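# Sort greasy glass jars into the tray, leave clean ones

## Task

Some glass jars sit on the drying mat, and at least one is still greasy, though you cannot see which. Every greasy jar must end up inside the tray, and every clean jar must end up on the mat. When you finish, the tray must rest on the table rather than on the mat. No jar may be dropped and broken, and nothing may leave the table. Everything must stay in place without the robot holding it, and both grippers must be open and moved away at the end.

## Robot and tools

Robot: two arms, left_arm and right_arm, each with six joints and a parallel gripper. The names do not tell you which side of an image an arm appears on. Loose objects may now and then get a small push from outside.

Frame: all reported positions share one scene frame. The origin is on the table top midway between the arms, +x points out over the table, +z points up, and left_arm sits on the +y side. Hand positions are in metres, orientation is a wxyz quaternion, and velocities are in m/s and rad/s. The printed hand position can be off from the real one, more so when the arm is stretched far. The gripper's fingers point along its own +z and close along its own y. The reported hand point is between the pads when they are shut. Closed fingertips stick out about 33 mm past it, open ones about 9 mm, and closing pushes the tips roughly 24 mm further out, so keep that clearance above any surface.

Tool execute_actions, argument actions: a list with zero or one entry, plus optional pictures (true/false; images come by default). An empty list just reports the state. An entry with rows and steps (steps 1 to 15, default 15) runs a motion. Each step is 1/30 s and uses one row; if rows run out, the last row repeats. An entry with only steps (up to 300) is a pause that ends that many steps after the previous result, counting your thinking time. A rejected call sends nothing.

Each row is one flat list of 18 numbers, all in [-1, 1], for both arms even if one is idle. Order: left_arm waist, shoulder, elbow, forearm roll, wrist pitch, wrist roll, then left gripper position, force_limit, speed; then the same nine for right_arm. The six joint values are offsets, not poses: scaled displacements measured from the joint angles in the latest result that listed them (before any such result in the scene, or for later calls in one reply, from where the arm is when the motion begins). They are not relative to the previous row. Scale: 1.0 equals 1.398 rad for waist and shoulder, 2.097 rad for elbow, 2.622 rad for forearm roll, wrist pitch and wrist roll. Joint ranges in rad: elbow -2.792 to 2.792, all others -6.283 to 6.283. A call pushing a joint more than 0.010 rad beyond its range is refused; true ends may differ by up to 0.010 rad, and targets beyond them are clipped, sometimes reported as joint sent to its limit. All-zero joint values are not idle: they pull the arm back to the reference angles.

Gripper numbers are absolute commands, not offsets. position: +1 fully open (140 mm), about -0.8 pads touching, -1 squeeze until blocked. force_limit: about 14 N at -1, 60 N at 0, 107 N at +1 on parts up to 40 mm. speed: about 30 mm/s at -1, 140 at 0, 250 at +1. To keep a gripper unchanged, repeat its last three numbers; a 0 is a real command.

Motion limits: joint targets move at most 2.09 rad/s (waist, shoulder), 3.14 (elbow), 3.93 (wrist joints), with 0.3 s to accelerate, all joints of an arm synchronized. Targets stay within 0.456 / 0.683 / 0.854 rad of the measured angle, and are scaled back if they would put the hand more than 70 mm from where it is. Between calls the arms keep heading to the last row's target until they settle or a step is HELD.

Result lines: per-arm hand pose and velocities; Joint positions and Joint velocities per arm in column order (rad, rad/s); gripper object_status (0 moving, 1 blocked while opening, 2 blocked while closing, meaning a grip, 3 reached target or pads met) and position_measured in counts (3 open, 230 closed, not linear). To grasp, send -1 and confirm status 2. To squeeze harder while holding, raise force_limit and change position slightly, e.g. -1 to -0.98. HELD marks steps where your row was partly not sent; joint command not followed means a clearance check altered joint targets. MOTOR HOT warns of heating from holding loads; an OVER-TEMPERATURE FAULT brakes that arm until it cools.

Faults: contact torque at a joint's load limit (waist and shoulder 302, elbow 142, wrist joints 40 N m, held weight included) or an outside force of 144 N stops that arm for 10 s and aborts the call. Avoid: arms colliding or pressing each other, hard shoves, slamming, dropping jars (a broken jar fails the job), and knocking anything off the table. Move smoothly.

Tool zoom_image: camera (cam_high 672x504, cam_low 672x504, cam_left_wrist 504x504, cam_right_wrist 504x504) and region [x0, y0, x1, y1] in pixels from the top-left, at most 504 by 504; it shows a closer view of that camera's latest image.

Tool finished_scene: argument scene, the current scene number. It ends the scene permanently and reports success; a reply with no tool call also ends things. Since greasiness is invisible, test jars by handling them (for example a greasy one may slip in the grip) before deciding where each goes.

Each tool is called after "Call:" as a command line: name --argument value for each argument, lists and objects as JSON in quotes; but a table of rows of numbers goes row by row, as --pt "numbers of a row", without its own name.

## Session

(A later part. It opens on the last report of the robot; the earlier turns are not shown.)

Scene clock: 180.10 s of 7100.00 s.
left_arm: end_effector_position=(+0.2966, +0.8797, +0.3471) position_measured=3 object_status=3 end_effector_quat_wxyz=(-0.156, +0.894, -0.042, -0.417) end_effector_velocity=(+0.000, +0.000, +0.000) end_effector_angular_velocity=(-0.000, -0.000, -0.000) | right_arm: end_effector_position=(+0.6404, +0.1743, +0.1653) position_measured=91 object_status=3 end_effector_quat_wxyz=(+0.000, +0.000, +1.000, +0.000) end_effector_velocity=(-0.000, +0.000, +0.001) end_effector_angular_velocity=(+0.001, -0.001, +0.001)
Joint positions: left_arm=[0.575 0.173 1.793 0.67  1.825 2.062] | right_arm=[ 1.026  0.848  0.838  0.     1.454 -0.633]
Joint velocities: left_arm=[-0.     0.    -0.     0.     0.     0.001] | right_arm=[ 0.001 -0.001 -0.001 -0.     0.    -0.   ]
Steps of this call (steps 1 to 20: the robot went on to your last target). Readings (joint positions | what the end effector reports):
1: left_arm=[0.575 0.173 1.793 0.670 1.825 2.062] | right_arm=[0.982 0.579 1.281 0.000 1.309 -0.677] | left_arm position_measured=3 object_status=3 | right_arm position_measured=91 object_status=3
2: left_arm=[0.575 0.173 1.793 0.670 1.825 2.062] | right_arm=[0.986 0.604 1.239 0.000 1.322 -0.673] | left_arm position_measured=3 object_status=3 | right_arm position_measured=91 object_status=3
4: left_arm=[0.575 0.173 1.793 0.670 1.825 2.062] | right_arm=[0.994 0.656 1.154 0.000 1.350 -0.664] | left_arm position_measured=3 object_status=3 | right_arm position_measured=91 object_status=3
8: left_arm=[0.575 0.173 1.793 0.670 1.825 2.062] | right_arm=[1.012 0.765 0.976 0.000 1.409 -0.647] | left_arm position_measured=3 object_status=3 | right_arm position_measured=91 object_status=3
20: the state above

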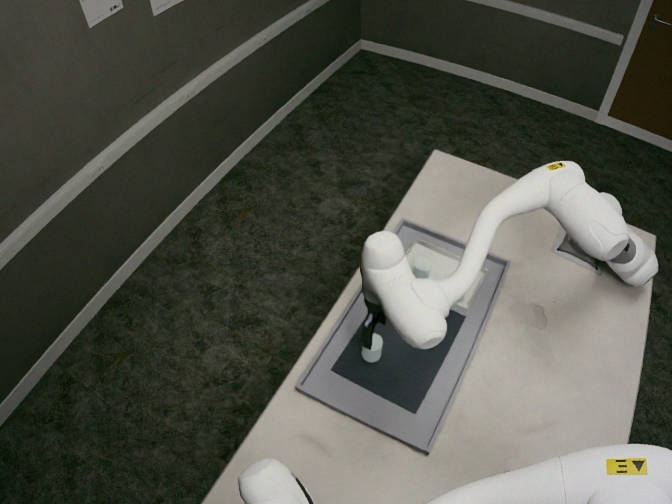

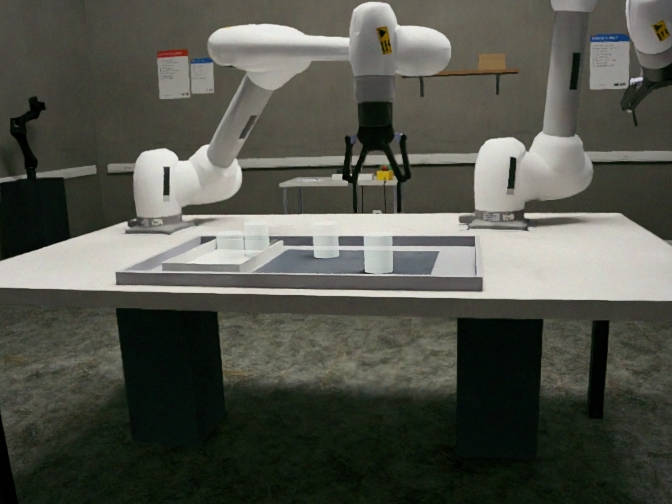

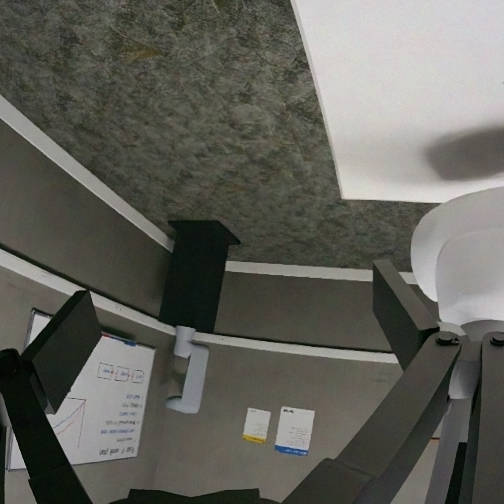

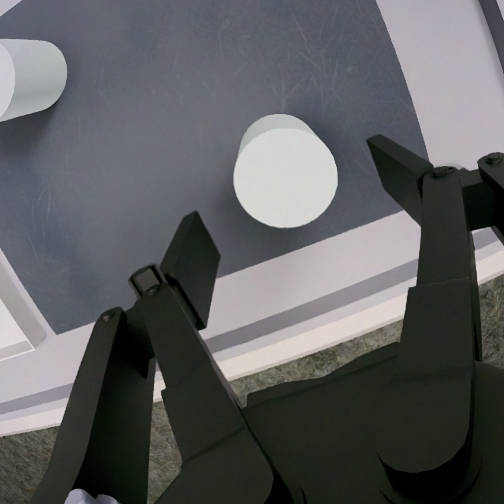

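Call:
execute_actions --actions '[{"rows":[[0,0,0,0,0,0,1,0,0,0,0.0318,0.0566,0,-0.0622,0,0.3,0.6,-0.7]],"steps":14}]' --pictures false

Call:
execute_actions --actions '[{"rows":[[0,0,0,0,0,0,1,0,0,0,0,0,0,0,0,-1,0.6,-0.5]],"steps":15}]'

Scene clock: 186.33 s of 7100.00 s.
left_arm: end_effector_position=(+0.2966, +0.8797, +0.3471) position_measured=3 object_status=3 end_effector_quat_wxyz=(-0.156, +0.894, -0.042, -0.417) end_effector_velocity=(+0.000, +0.000, +0.000) end_effector_angular_velocity=(-0.000, -0.000, -0.001) | right_arm: end_effector_position=(+0.6403, +0.1742, +0.0550) position_measured=91 object_status=3 end_effector_quat_wxyz=(+0.000, +0.000, +1.000, +0.000) end_effector_velocity=(-0.001, -0.001, -0.002) end_effector_angular_velocity=(-0.003, +0.002, +0.001)
Joint positions: left_arm=[0.575 0.173 1.793 0.67  1.825 2.062] | right_arm=[ 1.026  0.893  0.957  0.     1.291 -0.633]
Joint velocities: left_arm=[-0.    -0.    -0.     0.    -0.     0.001] | right_arm=[0.001 0.001 0.002 0.    0.    0.   ]
Steps of this call (steps 1 to 15: the robot went on to your last target; steps 16 to 90: nothing new was sent; then 2.77 s passed at rest; steps 91 to 104: all 14 steps of this action). Readings (joint positions | what the end effector reports):
91: left_arm=[0.575 0.173 1.793 0.670 1.825 2.062] | right_arm=[1.026 0.849 0.839 0.000 1.454 -0.633] | left_arm position_measured=3 object_status=3 | right_arm position_measured=91 object_status=3
92: left_arm=[0.575 0.173 1.793 0.670 1.825 2.062] | right_arm=[1.026 0.851 0.846 0.000 1.443 -0.633] | left_arm position_measured=3 object_status=3 | right_arm position_measured=91 object_status=3
94: left_arm=[0.575 0.173 1.793 0.670 1.825 2.062] | right_arm=[1.026 0.867 0.889 0.000 1.385 -0.633] | left_arm position_measured=3 object_status=3 | right_arm position_measured=91 object_status=3
98: left_arm=[0.575 0.173 1.793 0.670 1.825 2.062] | right_arm=[1.026 0.893 0.954 -0.000 1.296 -0.633] | left_arm position_measured=3 object_status=3 | right_arm position_measured=91 object_status=3
104: the state above

Scene clock: 186.83 s of 7100.00 s.
left_arm: end_effector_position=(+0.2966, +0.8797, +0.3471) position_measured=3 object_status=3 end_effector_quat_wxyz=(-0.156, +0.894, -0.042, -0.417) end_effector_velocity=(-0.000, +0.000, +0.000) end_effector_angular_velocity=(+0.000, -0.000, +0.001) | right_arm: end_effector_position=(+0.6403, +0.1742, +0.0550) position_measured=138 object_status=0 end_effector_quat_wxyz=(+0.000, +0.000, +1.000, +0.000) end_effector_velocity=(+0.002, -0.001, +0.000) end_effector_angular_velocity=(+0.001, -0.000, -0.002)
Joint positions: left_arm=[0.575 0.173 1.793 0.67  1.825 2.062] | right_arm=[ 1.026  0.893  0.957  0.     1.291 -0.633]
Joint velocities: left_arm=[ 0. -0. -0.  0.  0. -0.] | right_arm=[-0.002 -0.    -0.    -0.    -0.     0.   ]
Steps of this call (steps 1 to 15: all 15 steps of this action). Readings (joint positions | what the end effector reports):
1: left_arm=[0.575 0.173 1.793 0.670 1.825 2.062] | right_arm=[1.026 0.893 0.957 0.000 1.291 -0.633] | left_arm position_measured=3 object_status=3 | right_arm position_measured=91 object_status=0
2: left_arm=[0.575 0.173 1.793 0.670 1.825 2.062] | right_arm=[1.026 0.893 0.957 0.000 1.291 -0.633] | left_arm position_measured=3 object_status=3 | right_arm position_measured=94 object_status=0
4: left_arm=[0.575 0.173 1.793 0.670 1.825 2.062] | right_arm=[1.026 0.893 0.957 0.000 1.291 -0.633] | left_arm position_measured=3 object_status=3 | right_arm position_measured=103 object_status=0
8: left_arm=[0.575 0.173 1.793 0.670 1.825 2.062] | right_arm=[1.026 0.893 0.957 0.000 1.291 -0.633] | left_arm position_measured=3 object_status=3 | right_arm position_measured=122 object_status=0
15: the state above

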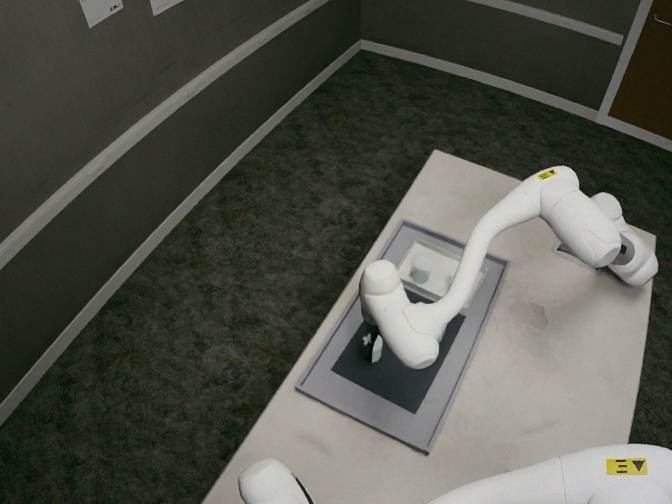

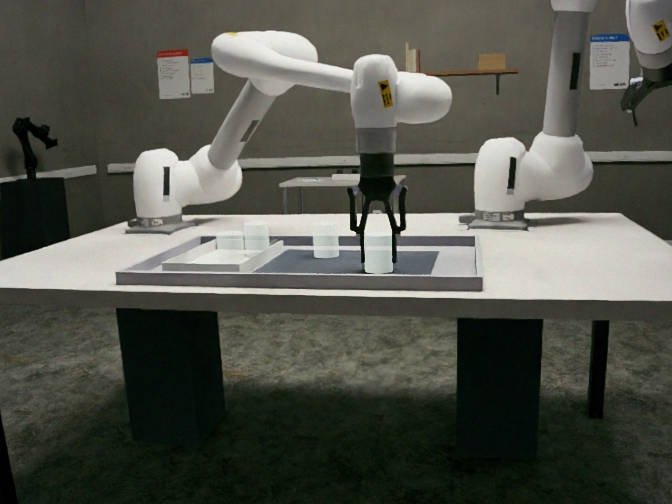

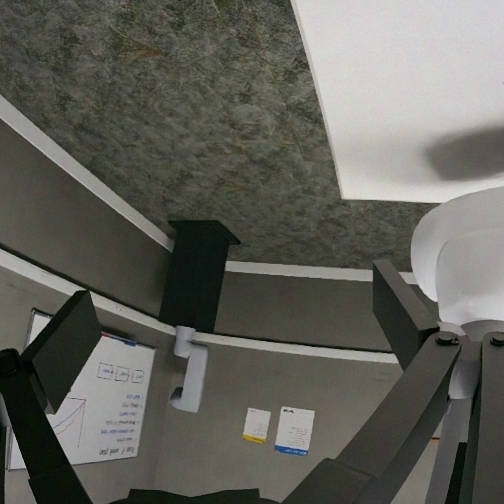

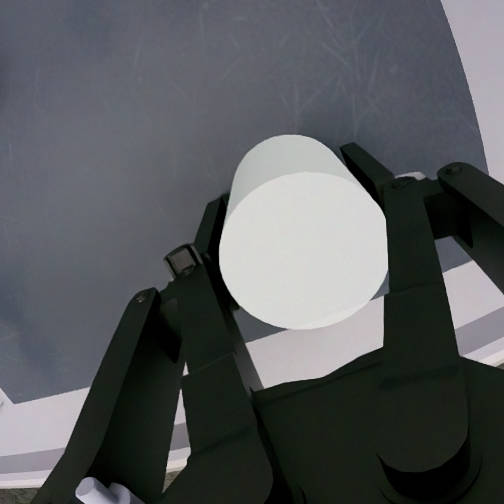

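Target q1 .821 → about (0.545,−0.19).

Call:
execute_actions --actions '[{"rows":[[0,0,0,0,0,0,1,0,0,0,-0.0318,-0.0566,0,0.0622,0,-1,0.6,-0.5]],"steps":14}]' --pictures false

Call:
execute_actions --actions '[{"rows":[[0,0,0,0,0,0,1,0,0,-0.1465,-0.3992,0.431,0,-0.1317,-0.078,-1,0.6,-0.5]],"steps":15}]' --pictures false

Call:
execute_actions --actions '[{"steps":18}]'

Scene clock: 195.40 s of 7100.00 s.
left_arm: end_effector_position=(+0.2966, +0.8797, +0.3471) position_measured=3 object_status=3 end_effector_quat_wxyz=(-0.156, +0.894, -0.042, -0.417) end_effector_velocity=(+0.000, +0.000, +0.000) end_effector_angular_velocity=(-0.001, +0.001, -0.001) | right_arm: end_effector_position=(+0.6404, +0.1743, +0.1653) position_measured=138 object_status=2 end_effector_quat_wxyz=(+0.000, +0.000, +1.000, +0.000) end_effector_velocity=(+0.001, +0.000, -0.001) end_effector_angular_velocity=(-0.000, +0.000, -0.001)
Joint positions: left_arm=[0.575 0.173 1.793 0.67  1.825 2.062] | right_arm=[ 1.026  0.848  0.838  0.     1.454 -0.633]
Joint velocities: left_arm=[-0.     0.    -0.001  0.     0.001  0.002] | right_arm=[-0.001  0.003 -0.003 -0.     0.001  0.   ]
Steps of this call (steps 1 to 15: the robot went on to your last target; steps 16 to 90: nothing new was sent; then 5.10 s passed at rest; steps 91 to 104: all 14 steps of this action). Readings (joint positions | what the end effector reports):
91: left_arm=[0.575 0.173 1.793 0.670 1.825 2.062] | right_arm=[1.026 0.893 0.956 0.000 1.292 -0.633] | left_arm position_measured=3 object_status=3 | right_arm position_measured=138 object_status=2
92: left_arm=[0.575 0.173 1.793 0.670 1.825 2.062] | right_arm=[1.026 0.891 0.949 0.000 1.303 -0.633] | left_arm position_measured=3 object_status=3 | right_arm position_measured=138 object_status=2
94: left_arm=[0.575 0.173 1.793 0.670 1.825 2.062] | right_arm=[1.026 0.875 0.906 0.000 1.361 -0.633] | left_arm position_measured=3 object_status=3 | right_arm position_measured=138 object_status=2
98: left_arm=[0.575 0.173 1.793 0.670 1.825 2.062] | right_arm=[1.026 0.849 0.841 0.000 1.450 -0.633] | left_arm position_measured=3 object_status=3 | right_arm position_measured=138 object_status=2
104: the state above

Scene clock: 195.90 s of 7100.00 s.
left_arm: end_effector_position=(+0.2966, +0.8797, +0.3471) position_measured=3 object_status=3 end_effector_quat_wxyz=(-0.156, +0.894, -0.042, -0.417) end_effector_velocity=(+0.000, +0.000, -0.000) end_effector_angular_velocity=(+0.000, -0.001, -0.001) | right_arm: end_effector_position=(+0.6226, -0.0254, +0.1892) position_measured=138 object_status=2 end_effector_quat_wxyz=(+0.007, +0.000, +1.000, +0.007) end_effector_velocity=(-0.161, -0.472, -0.030) end_effector_angular_velocity=(-0.043, +0.034, -0.004)
Joint positions: left_arm=[0.575 0.173 1.793 0.67  1.825 2.062] | right_arm=[ 0.904  0.526  1.348  0.     1.248 -0.755]
Joint velocities: left_arm=[-0.    -0.    -0.     0.    -0.001  0.   ] | right_arm=[-0.242 -0.687  1.144 -0.    -0.403 -0.239]
Steps of this call (steps 1 to 15: all 15 steps of this action). Readings (joint positions | what the end effector reports):
1: left_arm=[0.575 0.173 1.793 0.670 1.825 2.062] | right_arm=[1.026 0.848 0.839 0.000 1.454 -0.633] | left_arm position_measured=3 object_status=3 | right_arm position_measured=138 object_status=2
2: left_arm=[0.575 0.173 1.793 0.670 1.825 2.062] | right_arm=[1.024 0.843 0.848 0.000 1.450 -0.636] | left_arm position_measured=3 object_status=3 | right_arm position_measured=138 object_status=2
4: left_arm=[0.575 0.173 1.793 0.670 1.825 2.062] | right_arm=[1.008 0.809 0.899 0.000 1.424 -0.651] | left_arm position_measured=3 object_status=3 | right_arm position_measured=138 object_status=2
8: left_arm=[0.575 0.173 1.793 0.670 1.825 2.062] | right_arm=[0.963 0.696 1.067 0.000 1.348 -0.696] | left_arm position_measured=3 object_status=3 | right_arm position_measured=138 object_status=2
15: the state above

Scene clock: 196.50 s of 7100.00 s.
left_arm: end_effector_position=(+0.2966, +0.8797, +0.3471) position_measured=3 object_status=3 end_effector_quat_wxyz=(-0.156, +0.894, -0.042, -0.417) end_effector_velocity=(-0.000, -0.000, +0.000) end_effector_angular_velocity=(+0.000, +0.001, +0.001) | right_arm: end_effector_position=(+0.5449, -0.1896, +0.1650) position_measured=138 object_status=2 end_effector_quat_wxyz=(-0.000, +0.001, +1.000, +0.000) end_effector_velocity=(-0.001, -0.000, -0.000) end_effector_angular_velocity=(-0.001, +0.001, +0.001)
Joint positions: left_arm=[0.575 0.173 1.793 0.67  1.825 2.062] | right_arm=[ 0.821  0.29   1.742  0.     1.109 -0.838]
Joint velocities: left_arm=[-0.    -0.     0.001  0.     0.001 -0.001] | right_arm=[ 0.    -0.     0.001 -0.    -0.    -0.   ]
Steps of this call (steps 1 to 18: the robot went on to your last target). Readings (joint positions | what the end effector reports):
1: left_arm=[0.575 0.173 1.793 0.670 1.825 2.062] | right_arm=[0.895 0.503 1.387 0.000 1.235 -0.763] | left_arm position_measured=3 object_status=3 | right_arm position_measured=138 object_status=2
2: left_arm=[0.575 0.173 1.793 0.670 1.825 2.062] | right_arm=[0.887 0.480 1.425 0.000 1.221 -0.771] | left_arm position_measured=3 object_status=3 | right_arm position_measured=138 object_status=2
4: left_arm=[0.575 0.173 1.793 0.670 1.825 2.062] | right_arm=[0.872 0.435 1.500 0.000 1.195 -0.787] | left_arm position_measured=3 object_status=3 | right_arm position_measured=138 object_status=2
8: left_arm=[0.575 0.173 1.793 0.670 1.825 2.062] | right_arm=[0.841 0.347 1.647 0.000 1.143 -0.818] | left_arm position_measured=3 object_status=3 | right_arm position_measured=138 object_status=2
18: the state above

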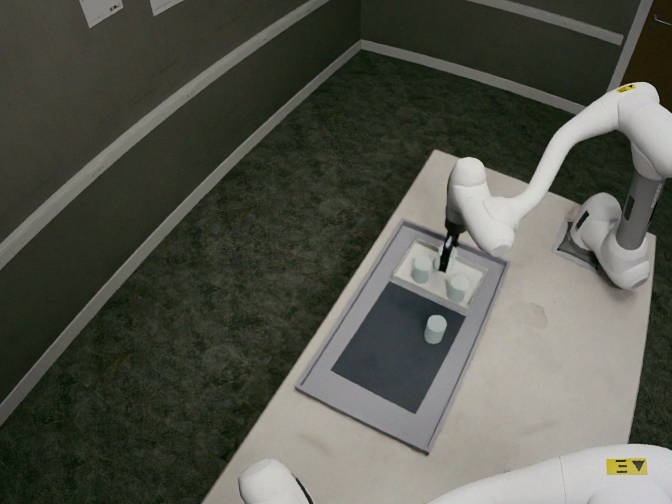

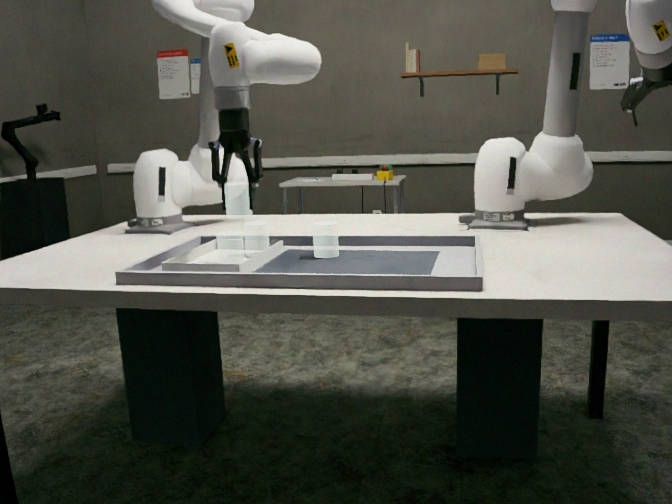

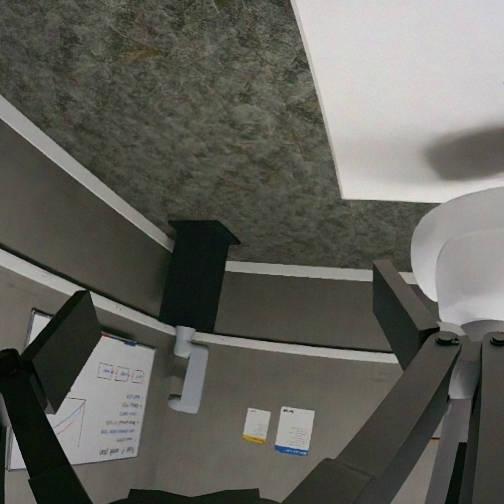

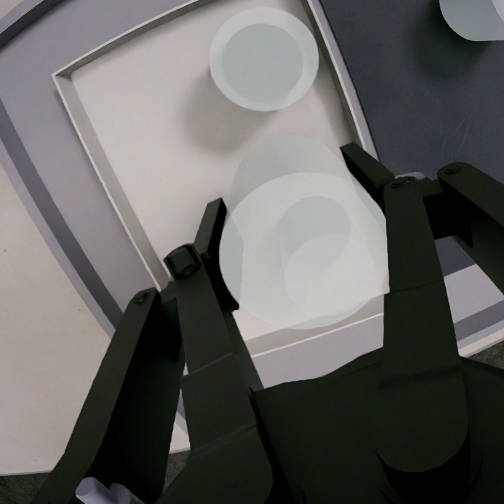

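Call:
execute_actions --actions '[{"rows":[[0,0,0,0,0,0,1,0,0,0,0.061,0.04,0,-0.0645,0,-1,0.6,-0.5]],"steps":13}]' --pictures false

Call:
execute_actions --actions '[{"rows":[[0,0,0,0,0,0,1,0,0,0,0.002,0.0012,0,-0.002,0,-1,0.6,-0.5],[0,0,0,0,0,0,1,0,0,0,0.0035,0.0022,0,-0.0036,0,-1,0.6,-0.5],[0,0,0,0,0,0,1,0,0,0,0.005,0.003,0,-0.0051,0,-1,0.6,-0.5],[0,0,0,0,0,0,1,0,0,0,0.0064,0.004,0,-0.0066,0,-1,0.6,-0.5],[0,0,0,0,0,0,1,0,0,0,0.0076,0.0047,0,-0.0078,0,-1,0.6,-0.5],[0,0,0,0,0,0,1,0,0,0,0.0085,0.0053,0,-0.0088,0,-1,0.6,-0.5]],"steps":10}]' --pictures false

Call:
execute_actions --actions '[{"rows":[[0,0,0,0,0,0,1,0,0,0,0,0,0,0,0,0.2,0.6,-0.7]],"steps":11}]' --pictures false

Call:
execute_actions --actions '[{"rows":[[0,0,0,0,0,0,1,0,0,0,-0.11,-0.072,0,0.116,0,0.2,0.6,-0.7]],"steps":15}]'

Scene clock: 208.13 s of 7100.00 s.
left_arm: end_effector_position=(+0.2966, +0.8797, +0.3471) position_measured=3 object_status=3 end_effector_quat_wxyz=(-0.156, +0.894, -0.042, -0.417) end_effector_velocity=(+0.001, +0.000, -0.000) end_effector_angular_velocity=(+0.000, -0.001, -0.000) | right_arm: end_effector_position=(+0.5456, -0.1890, +0.0671) position_measured=138 object_status=2 end_effector_quat_wxyz=(-0.000, +0.001, +1.000, +0.000) end_effector_velocity=(-0.000, -0.001, +0.000) end_effector_angular_velocity=(+0.001, -0.001, -0.001)
Joint positions: left_arm=[0.575 0.173 1.793 0.67  1.825 2.062] | right_arm=[ 0.821  0.376  1.826  0.     0.94  -0.838]
Joint velocities: left_arm=[ 0.     0.001 -0.001  0.    -0.001 -0.   ] | right_arm=[-0.001 -0.002  0.002  0.    -0.001  0.   ]
Steps of this call (steps 1 to 15: the robot went on to your last target; steps 16 to 90: nothing new was sent; then 8.20 s passed at rest; steps 91 to 103: all 13 steps of this action). Readings (joint positions | what the end effector reports):
91: left_arm=[0.575 0.173 1.793 0.670 1.825 2.062] | right_arm=[0.821 0.291 1.743 0.000 1.108 -0.838] | left_arm position_measured=3 object_status=3 | right_arm position_measured=138 object_status=2
92: left_arm=[0.575 0.173 1.793 0.670 1.825 2.062] | right_arm=[0.821 0.295 1.747 0.000 1.097 -0.838] | left_arm position_measured=3 object_status=3 | right_arm position_measured=138 object_status=2
94: left_arm=[0.575 0.173 1.793 0.670 1.825 2.062] | right_arm=[0.821 0.326 1.778 0.000 1.037 -0.838] | left_arm position_measured=3 object_status=3 | right_arm position_measured=138 object_status=2
98: left_arm=[0.575 0.173 1.793 0.670 1.825 2.062] | right_arm=[0.821 0.375 1.825 0.000 0.943 -0.838] | left_arm position_measured=3 object_status=3 | right_arm position_measured=138 object_status=2
103: the state above

Scene clock: 208.47 s of 7100.00 s.
left_arm: end_effector_position=(+0.2966, +0.8797, +0.3471) position_measured=3 object_status=3 end_effector_quat_wxyz=(-0.156, +0.894, -0.042, -0.417) end_effector_velocity=(-0.000, -0.000, -0.000) end_effector_angular_velocity=(-0.001, +0.001, +0.000) | right_arm: end_effector_position=(+0.5450, -0.1896, +0.0541) position_measured=138 object_status=2 end_effector_quat_wxyz=(-0.000, +0.001, +1.000, +0.000) end_effector_velocity=(-0.001, +0.000, -0.001) end_effector_angular_velocity=(+0.000, -0.000, +0.001)
Joint positions: left_arm=[0.575 0.173 1.793 0.67  1.825 2.062] | right_arm=[ 0.821  0.387  1.837  0.     0.917 -0.838]
Joint velocities: left_arm=[-0.    -0.     0.001 -0.     0.001  0.   ] | right_arm=[ 0.001  0.     0.003 -0.    -0.003  0.   ]
Steps of this call (steps 1 to 10: all 10 steps of this action). Readings (joint positions | what the end effector reports):
1: left_arm=[0.575 0.173 1.793 0.670 1.825 2.062] | right_arm=[0.821 0.376 1.826 0.000 0.939 -0.838] | left_arm position_measured=3 object_status=3 | right_arm position_measured=138 object_status=2
2: left_arm=[0.575 0.173 1.793 0.670 1.825 2.062] | right_arm=[0.821 0.377 1.828 0.000 0.937 -0.838] | left_arm position_measured=3 object_status=3 | right_arm position_measured=138 object_status=2
4: left_arm=[0.575 0.173 1.793 0.670 1.825 2.062] | right_arm=[0.821 0.381 1.831 0.000 0.929 -0.838] | left_arm position_measured=3 object_status=3 | right_arm position_measured=138 object_status=2
8: left_arm=[0.575 0.173 1.793 0.670 1.825 2.062] | right_arm=[0.821 0.387 1.837 0.000 0.918 -0.838] | left_arm position_measured=3 object_status=3 | right_arm position_measured=138 object_status=2
10: the state above

Scene clock: 208.83 s of 7100.00 s.
left_arm: end_effector_position=(+0.2966, +0.8797, +0.3471) position_measured=3 object_status=3 end_effector_quat_wxyz=(-0.156, +0.894, -0.042, -0.417) end_effector_velocity=(-0.000, -0.000, +0.000) end_effector_angular_velocity=(+0.000, +0.001, +0.000) | right_arm: end_effector_position=(+0.5450, -0.1896, +0.0541) position_measured=105 object_status=0 end_effector_quat_wxyz=(-0.000, +0.001, +1.000, +0.000) end_effector_velocity=(+0.000, +0.000, +0.000) end_effector_angular_velocity=(+0.000, -0.000, +0.000)
Joint positions: left_arm=[0.575 0.173 1.793 0.67  1.825 2.062] | right_arm=[ 0.821  0.387  1.837  0.     0.917 -0.838]
Joint velocities: left_arm=[-0.     0.    -0.     0.     0.001  0.   ] | right_arm=[ 0.  0. -0.  0. -0.  0.]
Steps of this call (steps 1 to 11: all 11 steps of this action). Readings (joint positions | what the end effector reports):
1: left_arm=[0.575 0.173 1.793 0.670 1.825 2.062] | right_arm=[0.821 0.387 1.837 0.000 0.917 -0.838] | left_arm position_measured=3 object_status=3 | right_arm position_measured=138 object_status=0
2: left_arm=[0.575 0.173 1.793 0.670 1.825 2.062] | right_arm=[0.821 0.387 1.837 0.000 0.917 -0.838] | left_arm position_measured=3 object_status=3 | right_arm position_measured=138 object_status=0
4: left_arm=[0.575 0.173 1.793 0.670 1.825 2.062] | right_arm=[0.821 0.387 1.837 0.000 0.917 -0.838] | left_arm position_measured=3 object_status=3 | right_arm position_measured=129 object_status=0
8: left_arm=[0.575 0.173 1.793 0.670 1.825 2.062] | right_arm=[0.821 0.387 1.837 0.000 0.917 -0.838] | left_arm position_measured=3 object_status=3 | right_arm position_measured=116 object_status=0
11: the state above

Scene clock: 209.33 s of 7100.00 s.
left_arm: end_effector_position=(+0.2966, +0.8797, +0.3471) position_measured=3 object_status=3 end_effector_quat_wxyz=(-0.156, +0.894, -0.042, -0.417) end_effector_velocity=(-0.000, -0.000, -0.000) end_effector_angular_velocity=(+0.001, +0.001, +0.002) | right_arm: end_effector_position=(+0.5383, -0.1956, +0.2318) position_measured=104 object_status=3 end_effector_quat_wxyz=(+0.000, +0.001, +1.000, +0.000) end_effector_velocity=(+0.001, +0.002, +0.004) end_effector_angular_velocity=(+0.002, -0.003, +0.001)
Joint positions: left_arm=[0.575 0.173 1.793 0.67  1.825 2.062] | right_arm=[ 0.821  0.234  1.686  0.     1.221 -0.838]
Joint velocities: left_arm=[-0.     0.001  0.001  0.     0.001 -0.002] | right_arm=[ 0.001 -0.001 -0.007 -0.     0.004  0.   ]
Steps of this call (steps 1 to 15: all 15 steps of this action). Readings (joint positions | what the end effector reports):
1: left_arm=[0.575 0.173 1.793 0.670 1.825 2.062] | right_arm=[0.821 0.387 1.837 0.000 0.918 -0.838] | left_arm position_measured=3 object_status=3 | right_arm position_measured=104 object_status=0
2: left_arm=[0.575 0.173 1.793 0.670 1.825 2.062] | right_arm=[0.821 0.382 1.832 0.000 0.929 -0.838] | left_arm position_measured=3 object_status=3 | right_arm position_measured=104 object_status=0
4: left_arm=[0.575 0.173 1.793 0.670 1.825 2.062] | right_arm=[0.821 0.352 1.801 0.000 0.990 -0.838] | left_arm position_measured=3 object_status=3 | right_arm position_measured=104 object_status=0
8: left_arm=[0.575 0.173 1.793 0.670 1.825 2.062] | right_arm=[0.821 0.283 1.734 0.000 1.124 -0.838] | left_arm position_measured=3 object_status=3 | right_arm position_measured=104 object_status=3
15: the state above

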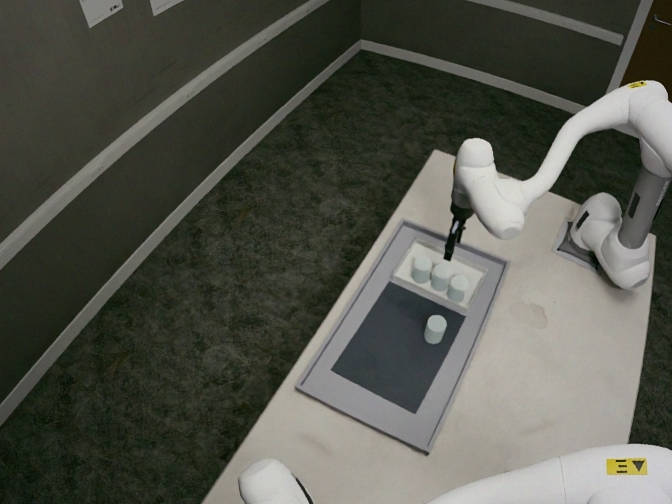

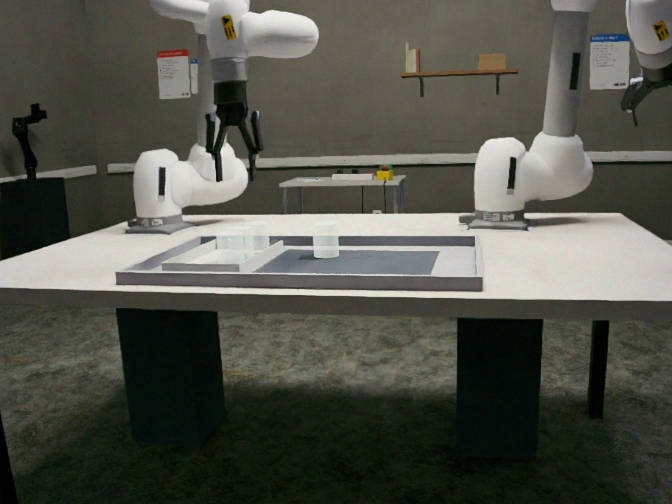

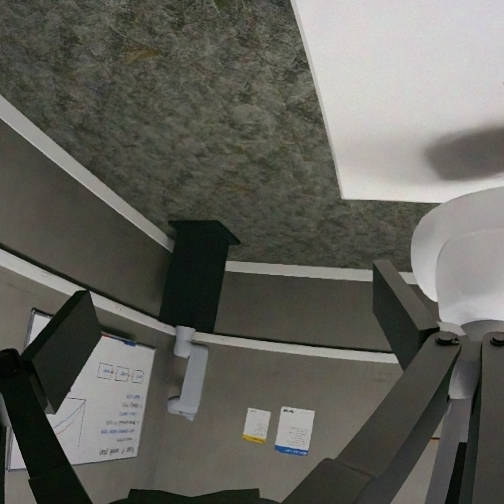

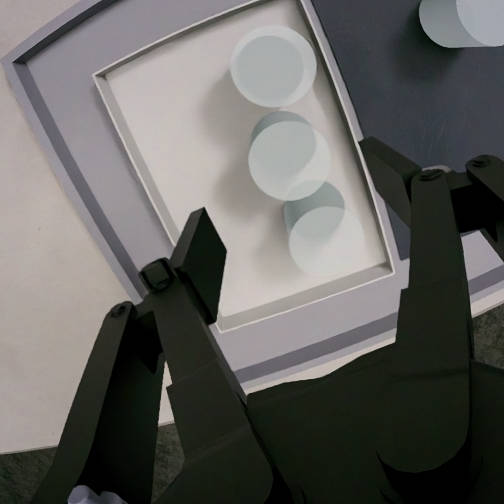

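Call:
finished_scene --scene 2

The scene is finished: the task was done.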